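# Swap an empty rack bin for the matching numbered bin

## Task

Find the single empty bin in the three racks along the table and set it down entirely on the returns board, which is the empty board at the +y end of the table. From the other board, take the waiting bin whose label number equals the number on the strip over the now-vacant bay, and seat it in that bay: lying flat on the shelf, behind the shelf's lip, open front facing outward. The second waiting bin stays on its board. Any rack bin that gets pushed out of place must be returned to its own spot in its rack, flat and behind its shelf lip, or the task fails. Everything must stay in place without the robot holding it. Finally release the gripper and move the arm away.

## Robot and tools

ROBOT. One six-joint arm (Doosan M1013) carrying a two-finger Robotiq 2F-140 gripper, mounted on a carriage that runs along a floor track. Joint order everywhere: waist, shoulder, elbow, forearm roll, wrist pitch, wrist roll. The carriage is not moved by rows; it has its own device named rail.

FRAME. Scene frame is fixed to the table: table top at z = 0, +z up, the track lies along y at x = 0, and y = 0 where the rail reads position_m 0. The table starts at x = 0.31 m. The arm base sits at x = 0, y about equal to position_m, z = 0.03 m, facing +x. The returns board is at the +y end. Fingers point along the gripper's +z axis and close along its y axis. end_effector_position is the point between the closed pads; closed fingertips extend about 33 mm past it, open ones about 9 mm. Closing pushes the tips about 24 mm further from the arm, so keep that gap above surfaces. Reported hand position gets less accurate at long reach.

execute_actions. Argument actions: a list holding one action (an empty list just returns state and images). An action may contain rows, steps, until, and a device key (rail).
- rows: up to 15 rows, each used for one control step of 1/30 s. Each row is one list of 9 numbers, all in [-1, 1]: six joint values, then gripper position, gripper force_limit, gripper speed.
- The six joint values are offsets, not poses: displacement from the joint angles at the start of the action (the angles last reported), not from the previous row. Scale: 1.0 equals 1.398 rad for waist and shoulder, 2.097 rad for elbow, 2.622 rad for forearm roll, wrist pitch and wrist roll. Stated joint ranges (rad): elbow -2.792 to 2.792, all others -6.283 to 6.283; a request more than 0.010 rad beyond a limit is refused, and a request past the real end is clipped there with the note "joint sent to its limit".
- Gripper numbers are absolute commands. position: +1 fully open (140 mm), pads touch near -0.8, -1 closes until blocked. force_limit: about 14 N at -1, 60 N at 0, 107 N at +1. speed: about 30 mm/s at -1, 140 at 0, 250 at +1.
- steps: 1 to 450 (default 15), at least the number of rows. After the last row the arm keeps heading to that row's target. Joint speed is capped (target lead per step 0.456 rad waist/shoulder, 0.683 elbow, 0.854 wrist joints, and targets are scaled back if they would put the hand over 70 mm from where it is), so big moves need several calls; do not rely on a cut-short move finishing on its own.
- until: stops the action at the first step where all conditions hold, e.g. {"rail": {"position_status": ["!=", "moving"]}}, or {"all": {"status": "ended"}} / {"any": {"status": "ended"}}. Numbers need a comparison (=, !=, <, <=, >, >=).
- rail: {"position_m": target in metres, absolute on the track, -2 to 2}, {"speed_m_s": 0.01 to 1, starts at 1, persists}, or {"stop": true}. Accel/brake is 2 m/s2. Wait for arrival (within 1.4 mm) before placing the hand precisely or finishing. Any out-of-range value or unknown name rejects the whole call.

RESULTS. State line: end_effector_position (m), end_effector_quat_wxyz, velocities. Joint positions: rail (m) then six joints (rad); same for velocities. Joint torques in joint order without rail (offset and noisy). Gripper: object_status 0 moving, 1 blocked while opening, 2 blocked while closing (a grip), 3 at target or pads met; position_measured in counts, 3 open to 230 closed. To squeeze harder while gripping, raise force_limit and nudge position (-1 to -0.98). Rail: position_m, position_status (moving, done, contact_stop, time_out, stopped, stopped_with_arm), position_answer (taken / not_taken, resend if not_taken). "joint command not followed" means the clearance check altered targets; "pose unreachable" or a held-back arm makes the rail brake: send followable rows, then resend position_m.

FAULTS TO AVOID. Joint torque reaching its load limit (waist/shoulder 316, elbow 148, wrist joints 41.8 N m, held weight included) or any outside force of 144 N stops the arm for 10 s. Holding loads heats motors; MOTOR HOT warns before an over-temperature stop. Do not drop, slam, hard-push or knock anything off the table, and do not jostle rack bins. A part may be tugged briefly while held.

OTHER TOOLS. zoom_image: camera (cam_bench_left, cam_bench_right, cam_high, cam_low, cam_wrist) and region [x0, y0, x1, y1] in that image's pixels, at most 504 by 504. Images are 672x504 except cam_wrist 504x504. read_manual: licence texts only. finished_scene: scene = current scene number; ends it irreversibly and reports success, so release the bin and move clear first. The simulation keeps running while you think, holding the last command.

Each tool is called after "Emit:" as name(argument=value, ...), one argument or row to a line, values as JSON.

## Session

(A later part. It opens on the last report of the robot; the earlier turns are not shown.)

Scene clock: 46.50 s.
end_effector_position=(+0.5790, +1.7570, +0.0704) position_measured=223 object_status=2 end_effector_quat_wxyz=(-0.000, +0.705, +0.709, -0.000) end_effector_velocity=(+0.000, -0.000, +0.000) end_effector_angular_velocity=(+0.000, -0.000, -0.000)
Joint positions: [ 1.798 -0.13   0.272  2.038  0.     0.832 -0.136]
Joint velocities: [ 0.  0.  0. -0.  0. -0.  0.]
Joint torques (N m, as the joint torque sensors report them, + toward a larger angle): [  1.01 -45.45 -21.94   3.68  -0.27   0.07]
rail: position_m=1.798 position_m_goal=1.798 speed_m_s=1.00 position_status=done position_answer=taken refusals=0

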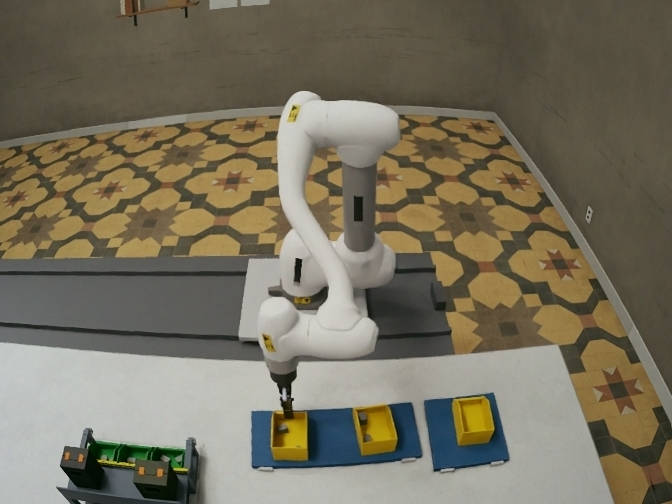

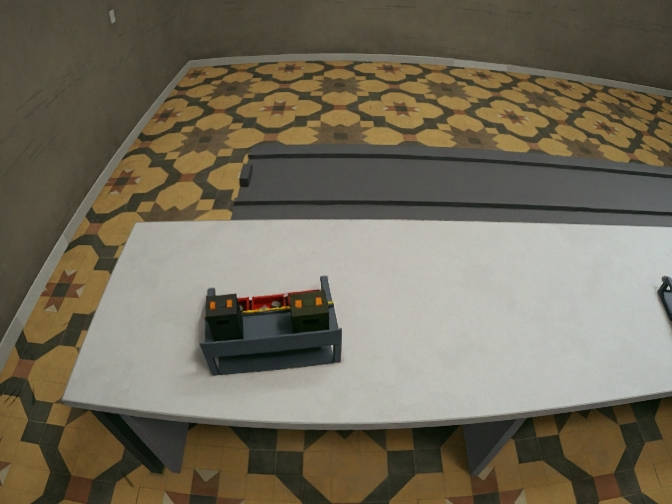

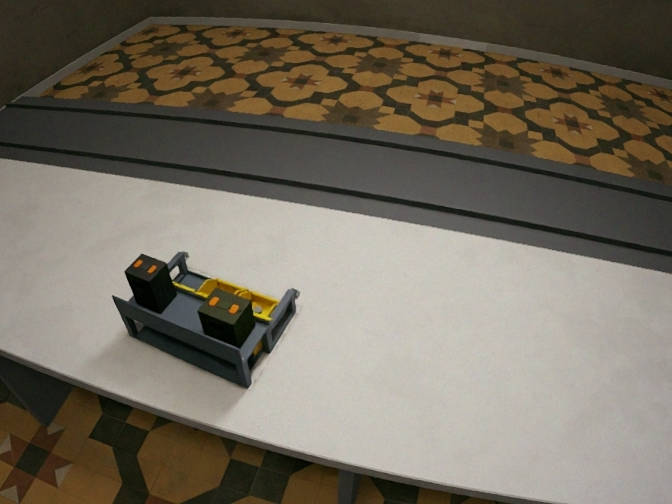

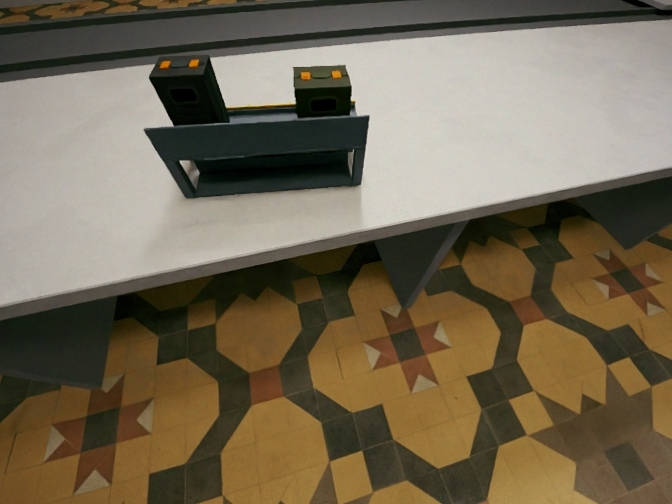

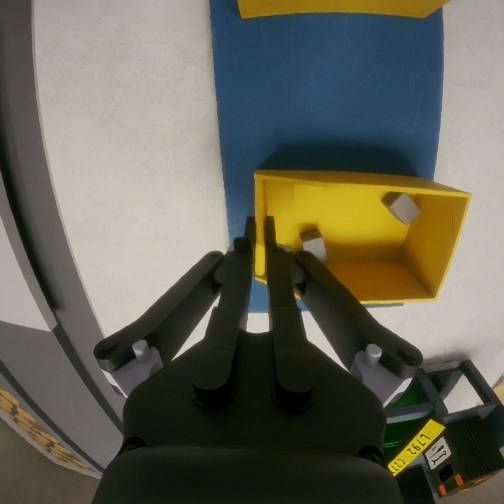

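Matches; ~2 mm toward +y.

Emit:
execute_actions(
  actions=[
    {"rows":[[0,-0.01,-0.003,0,0.008,0,-1,0.6,0],[0,-0.02,-0.005,0,0.015,0,-1,0.6,0],[0,-0.04,0,0,0.022,0.005,-1,0.6,0],[0,-0.241,0.047,0,0.0905,0.0522,-1,0.6,0]],"steps":35},
  ],
)

Emit:
execute_actions(
  actions=[
    {"rail":{"position_m":-0.476},"steps":150,"until":{"rail":{"position_status":["!=","moving"]}}},
  ],
)

Emit:
execute_actions(
  actions=[
    {"rows":[[0,0.231,-0.045,0,-0.092,0,-1,0.6,0]],"steps":35},
  ],
)

Scene clock: 49.63 s.
end_effector_position=(+0.4509, +1.7738, +0.2001) position_measured=223 object_status=2 end_effector_quat_wxyz=(+0.000, +0.752, +0.659, +0.000) end_effector_velocity=(-0.000, +0.000, +0.000) end_effector_angular_velocity=(-0.000, -0.000, +0.000)
Joint positions: [ 1.798 -0.131 -0.065  2.137  0.     1.069  0.001]
Joint velocities: [ 0. -0. -0.  0. -0.  0.  0.]
Joint torques (N m, as the joint torque sensors report them, + toward a larger angle): [  1.18 -30.87 -37.01   3.99  -0.29   0.13]
rail: position_m=1.798 position_m_goal=1.798 speed_m_s=1.00 position_status=done position_answer=taken refusals=0

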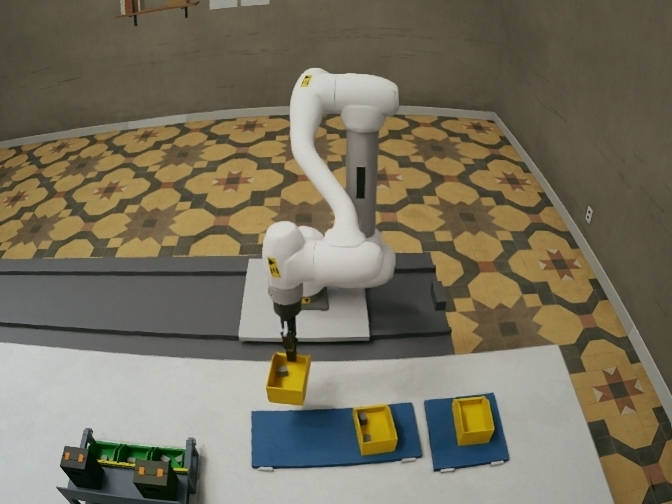

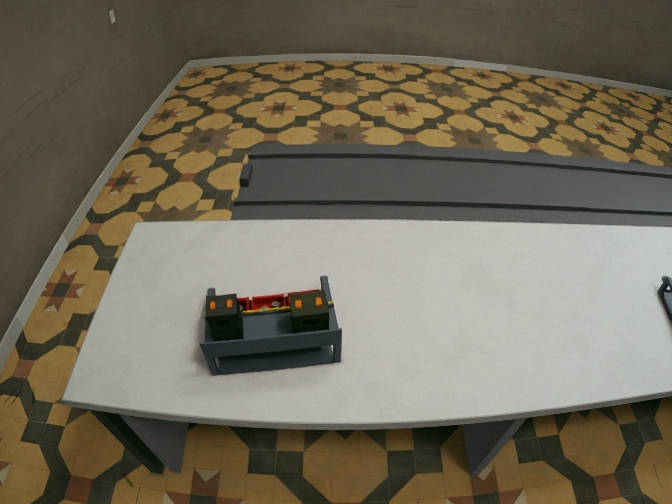

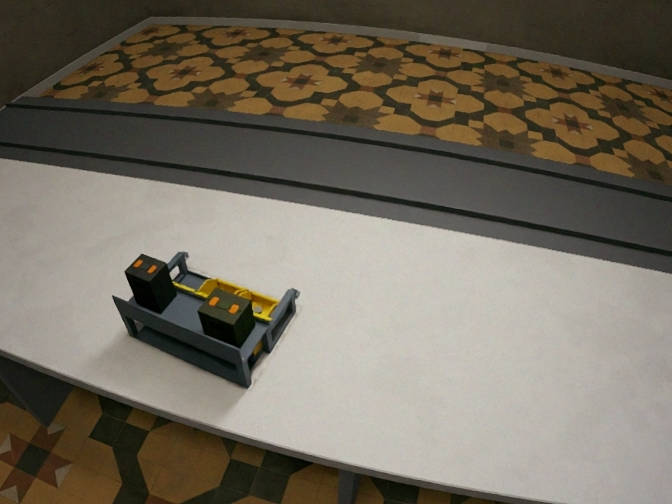

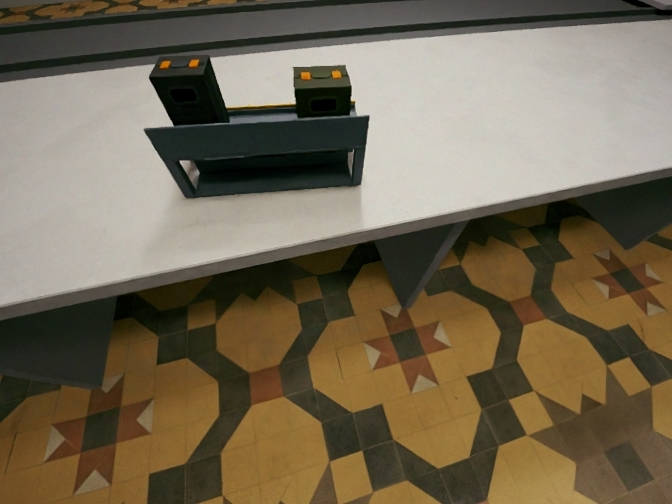

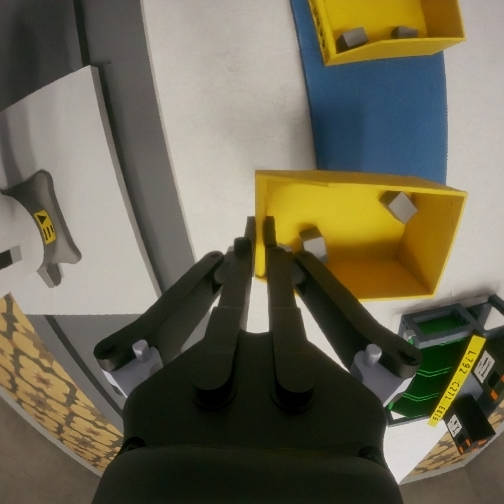

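Scene clock: 52.43 s.
end_effector_position=(+0.4509, -0.5012, +0.2001) position_measured=223 object_status=2 end_effector_quat_wxyz=(+0.000, +0.752, +0.659, +0.000) end_effector_velocity=(-0.000, +0.005, -0.000) end_effector_angular_velocity=(-0.000, +0.000, -0.000)
Joint positions: [-0.477 -0.131 -0.065  2.137  0.     1.069  0.001]
Joint velocities: [ 0.005 -0.    -0.     0.    -0.     0.     0.   ]
Joint torques (N m, as the joint torque sensors report them, + toward a larger angle): [  5.12 -34.85 -37.62   4.36  -0.32   0.02]
rail: position_m=-0.477 position_m_goal=-0.476 speed_m_s=1.00 position_status=done position_answer=taken refusals=0

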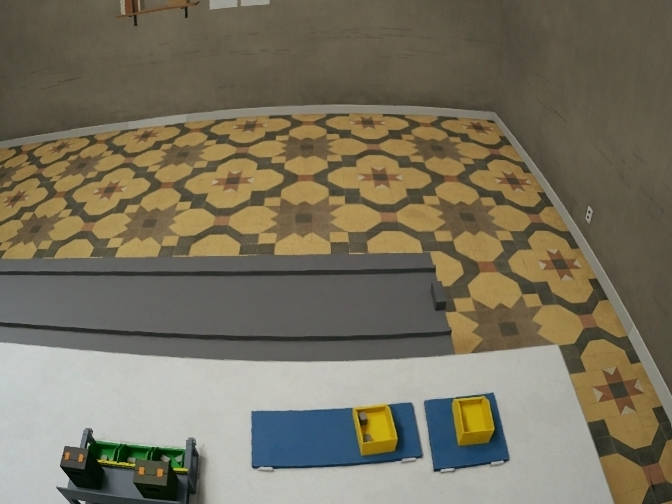

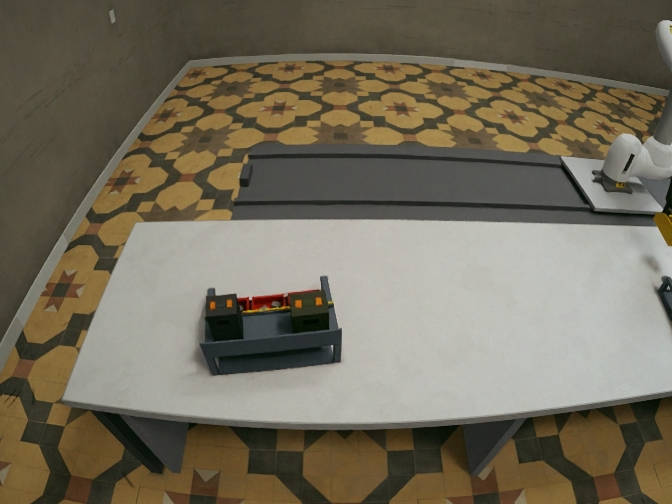

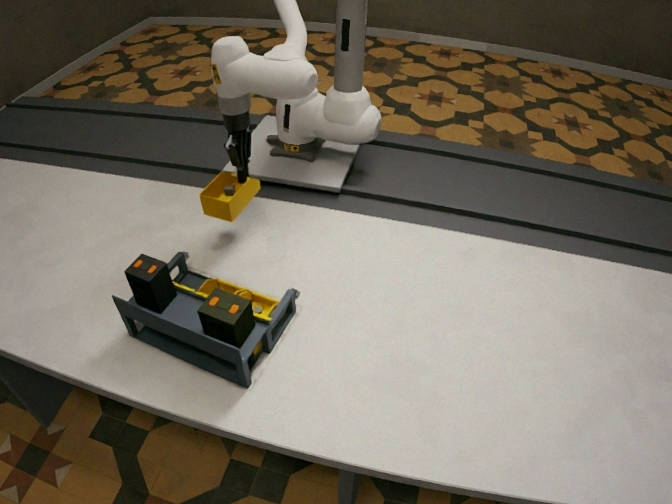

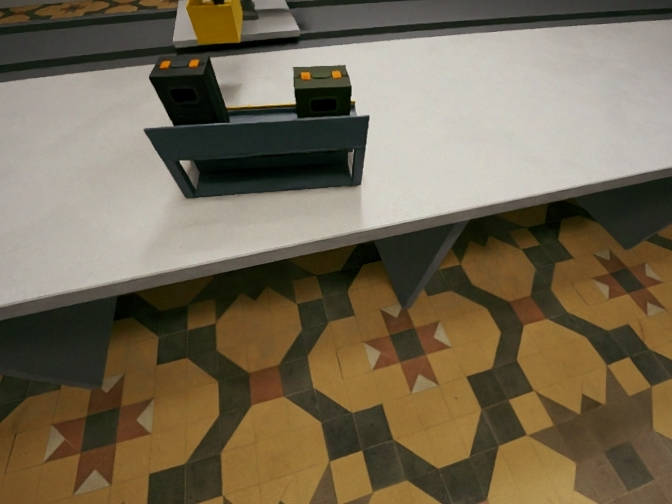

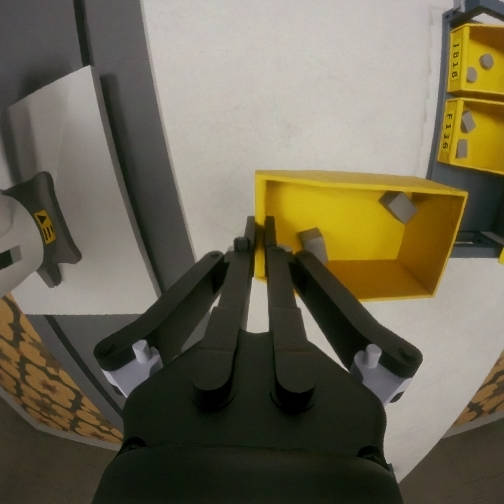

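Scene clock: 53.60 s.
end_effector_position=(+0.5788, -0.5173, +0.0767) position_measured=223 object_status=2 end_effector_quat_wxyz=(+0.005, +0.752, +0.659, +0.004) end_effector_velocity=(-0.000, -0.000, -0.000) end_effector_angular_velocity=(+0.000, +0.000, -0.000)
Joint positions: [-0.476 -0.131  0.258  2.042  0.     0.828  0.001]
Joint velocities: [ 0. -0.  0. -0.  0. -0.  0.]
Joint torques (N m, as the joint torque sensors report them, + toward a larger angle): [  0.82 -57.64 -31.85   3.44  -0.17   0.14]
rail: position_m=-0.476 position_m_goal=-0.476 speed_m_s=1.00 position_status=done position_answer=taken refusals=0

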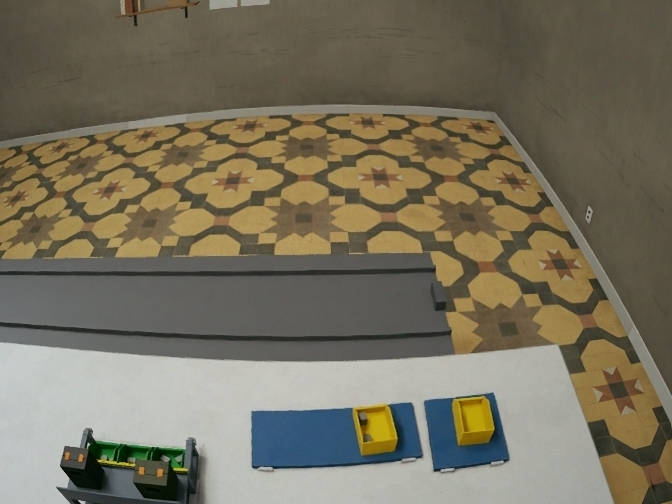

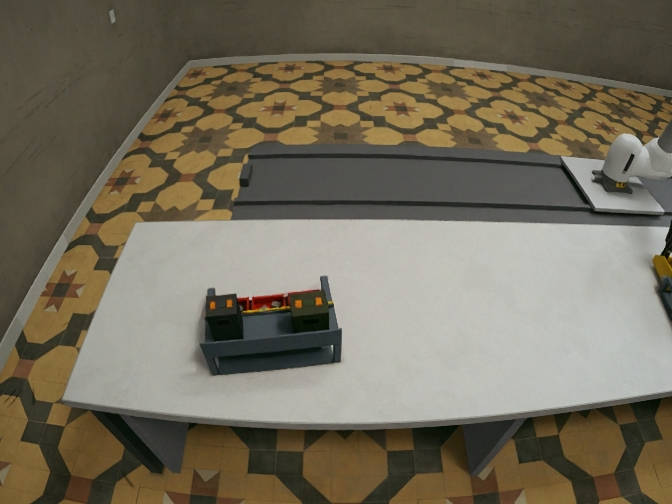

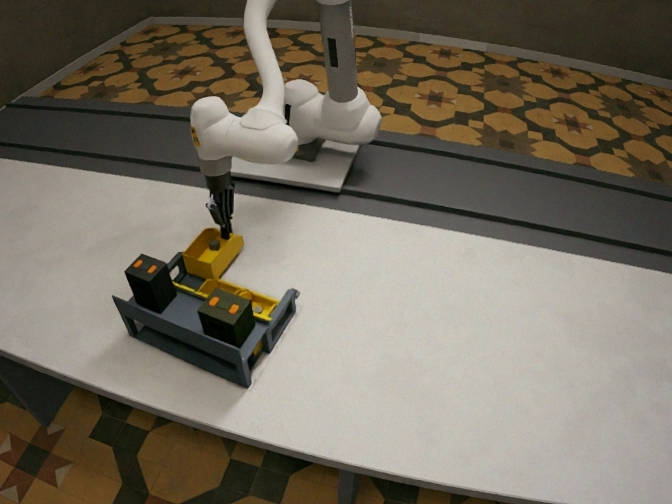

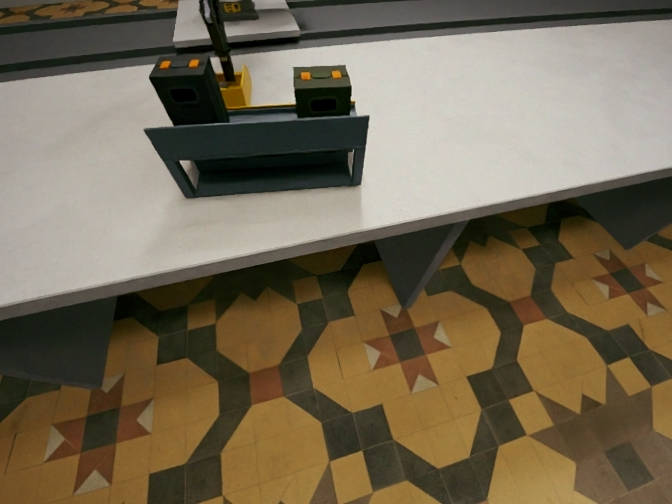

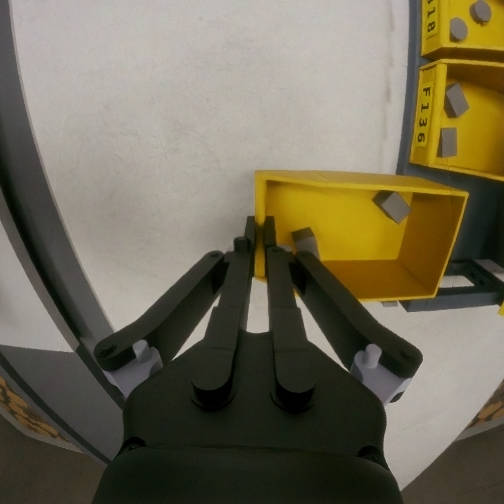

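Emit:
execute_actions(
  actions=[
    {"rows":[[0,0.006,-0.006,0,0.0015,0,-1,0.6,0],[0,0.013,-0.012,0,0.003,0,-1,0.6,0],[0,0.019,-0.018,0,0.0045,0,-1,0.6,0],[0,0.025,-0.024,0,0.006,0,-1,0.6,0],[0,0.032,-0.030,0,0.0075,0,-1,0.6,0],[0,0.038,-0.036,0,0.009,0,-1,0.6,0],[0,0.045,-0.042,0,0.0105,0,-1,0.6,0],[0,0.051,-0.048,0,0.012,0,-1,0.6,0],[0,0.057,-0.055,0,0.014,0,-1,0.6,0],[0,0.064,-0.061,0,0.016,0,-1,0.6,0],[0,0.070,-0.067,0,0.018,0,-1,0.6,0],[0,0.077,-0.073,0,0.020,0,-1,0.6,0],[0,0.083,-0.079,0,0.022,0,-1,0.6,0],[0,0.090,-0.085,0,0.024,0,-1,0.6,0],[0,0.096,-0.091,0,0.026,0,-1,0.6,0]],"steps":26},
  ],
)

Scene clock: 56.60 s.
end_effector_position=(+0.6734, -0.5298, +0.0743) position_measured=223 object_status=2 end_effector_quat_wxyz=(+0.001, +0.752, +0.659, +0.001) end_effector_velocity=(+0.001, -0.000, -0.000) end_effector_angular_velocity=(+0.000, +0.000, -0.000)
Joint positions: [-0.476 -0.131  0.392  1.852  0.     0.896  0.001]
Joint velocities: [ 0.    -0.     0.001 -0.001  0.     0.    -0.   ]
Joint torques (N m, as the joint torque sensors report them, + toward a larger angle): [  1.1  -73.51 -32.55   3.66  -0.35   0.01]
rail: position_m=-0.476 position_m_goal=-0.476 speed_m_s=1.00 position_status=done position_answer=taken refusals=0

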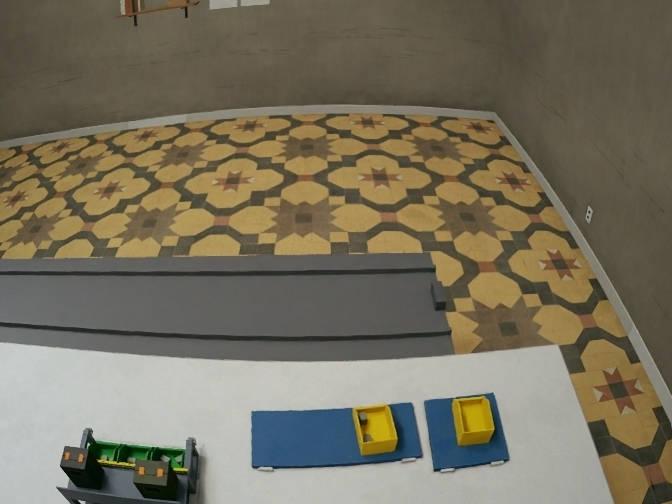

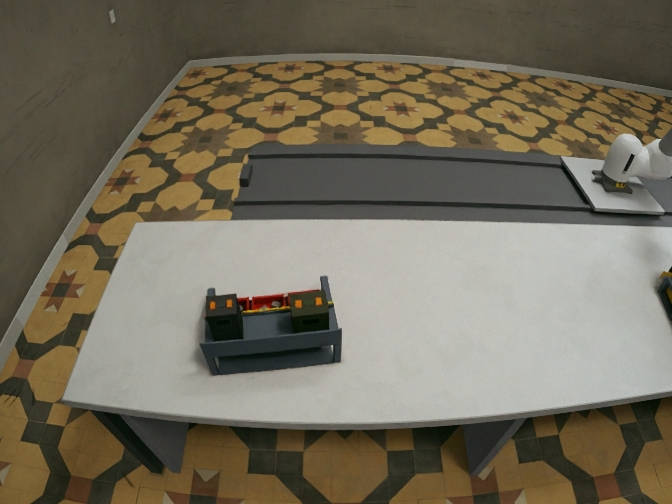

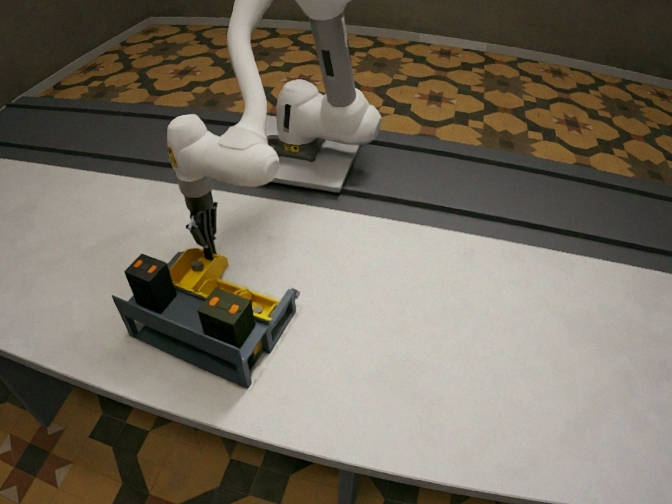

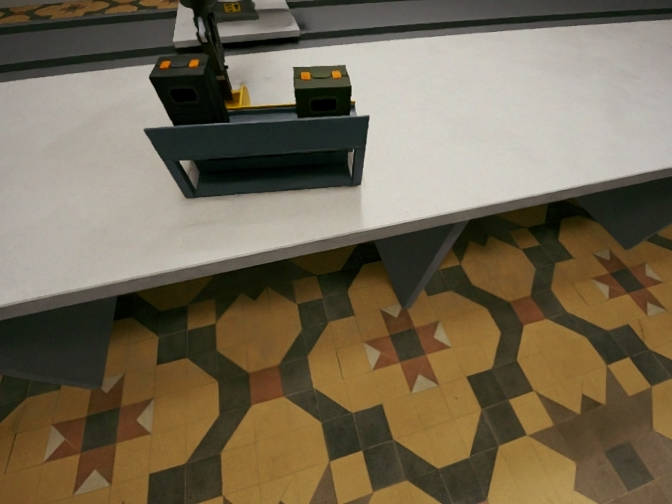

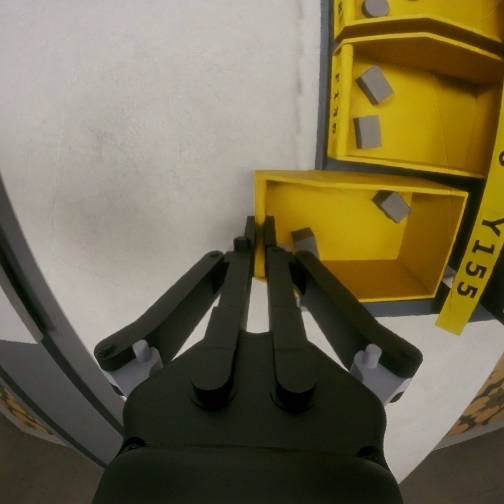

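Emit:
execute_actions(
  actions=[
    {"rows":[[0,0.005,-0.005,0,0.0015,0,-1,0.6,0],[0,0.0095,-0.010,0,0.003,0,-1,0.6,0],[0,0.014,-0.015,0,0.0045,0,-1,0.6,0],[0,0.019,-0.020,0,0.006,0,-1,0.6,0],[0,0.024,-0.025,0,0.0075,0,-1,0.6,0],[0,0.028,-0.030,0,0.009,0,-1,0.6,0],[0,0.033,-0.035,0,0.0105,0,-1,0.6,0],[0,0.038,-0.040,0,0.012,0,-1,0.6,0],[0,0.043,-0.045,0,0.0135,0,-1,0.6,0],[0,0.047,-0.050,0,0.015,0,-1,0.6,0],[0,0.052,-0.056,0,0.017,0,-1,0.6,0],[0,0.057,-0.061,0,0.018,0,-1,0.6,0],[0,0.062,-0.066,0,0.02,0,-1,0.6,0],[0,0.066,-0.071,0,0.0215,0,-1,0.6,0],[0,0.071,-0.076,0,0.023,0,-1,0.6,0]],"steps":26},
  ],
)

Scene clock: 59.77 s.
end_effector_position=(+0.7484, -0.5396, +0.0749) position_measured=223 object_status=2 end_effector_quat_wxyz=(+0.001, +0.752, +0.659, +0.000) end_effector_velocity=(+0.000, -0.000, -0.000) end_effector_angular_velocity=(-0.000, -0.000, -0.000)
Joint positions: [-0.476 -0.131  0.492  1.692  0.     0.956  0.001]
Joint velocities: [ 0.    -0.     0.001 -0.001  0.     0.     0.   ]
Joint torques (N m, as the joint torque sensors report them, + toward a larger angle): [  1.   -84.62 -34.36   3.78  -0.27   0.21]
rail: position_m=-0.476 position_m_goal=-0.476 speed_m_s=1.00 position_status=done position_answer=taken refusals=0

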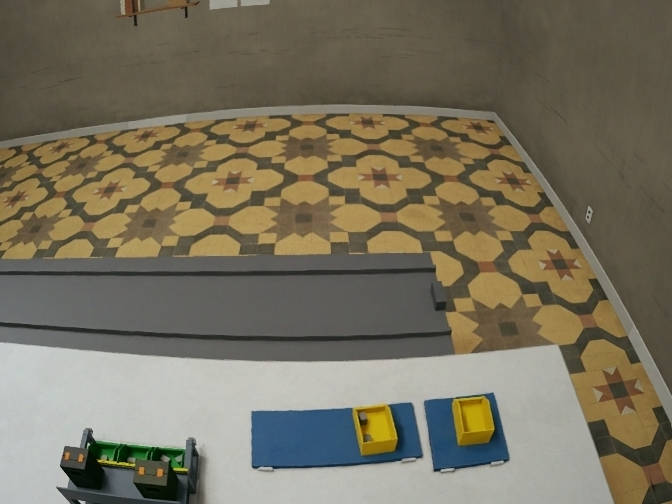

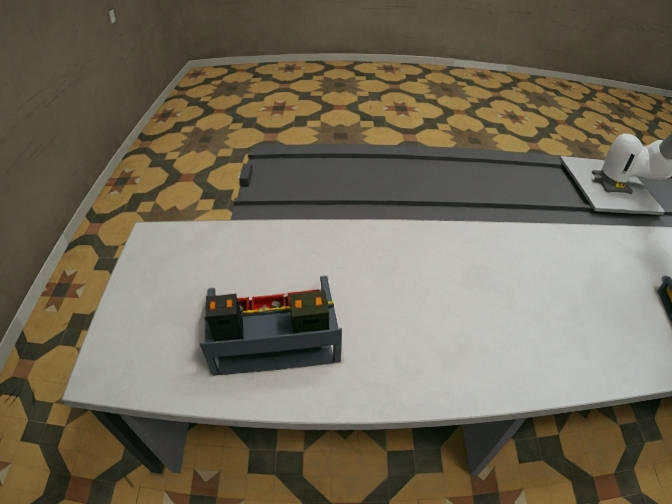

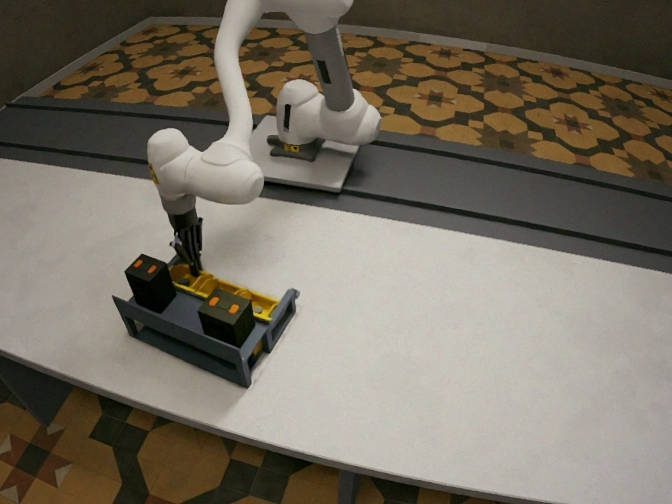

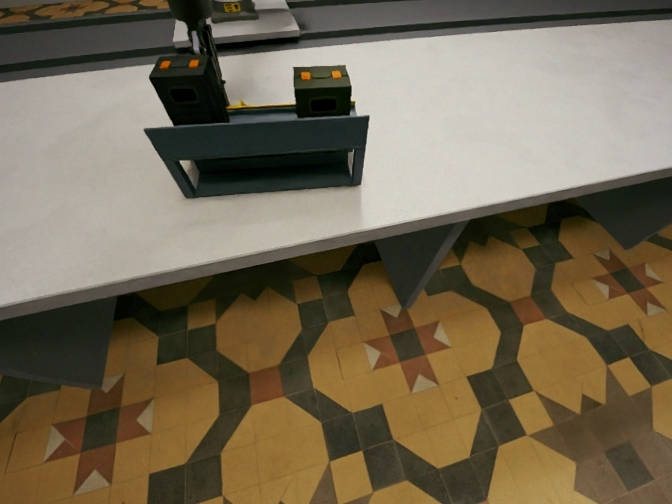

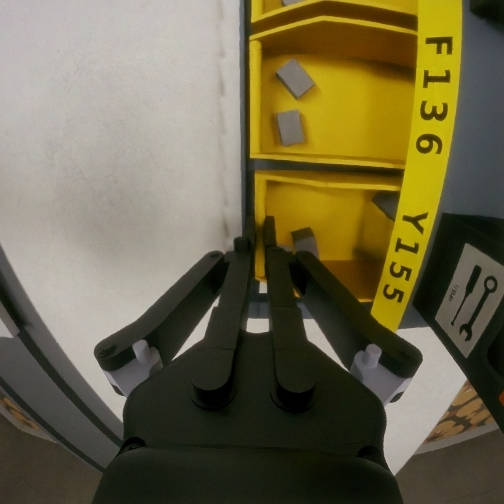

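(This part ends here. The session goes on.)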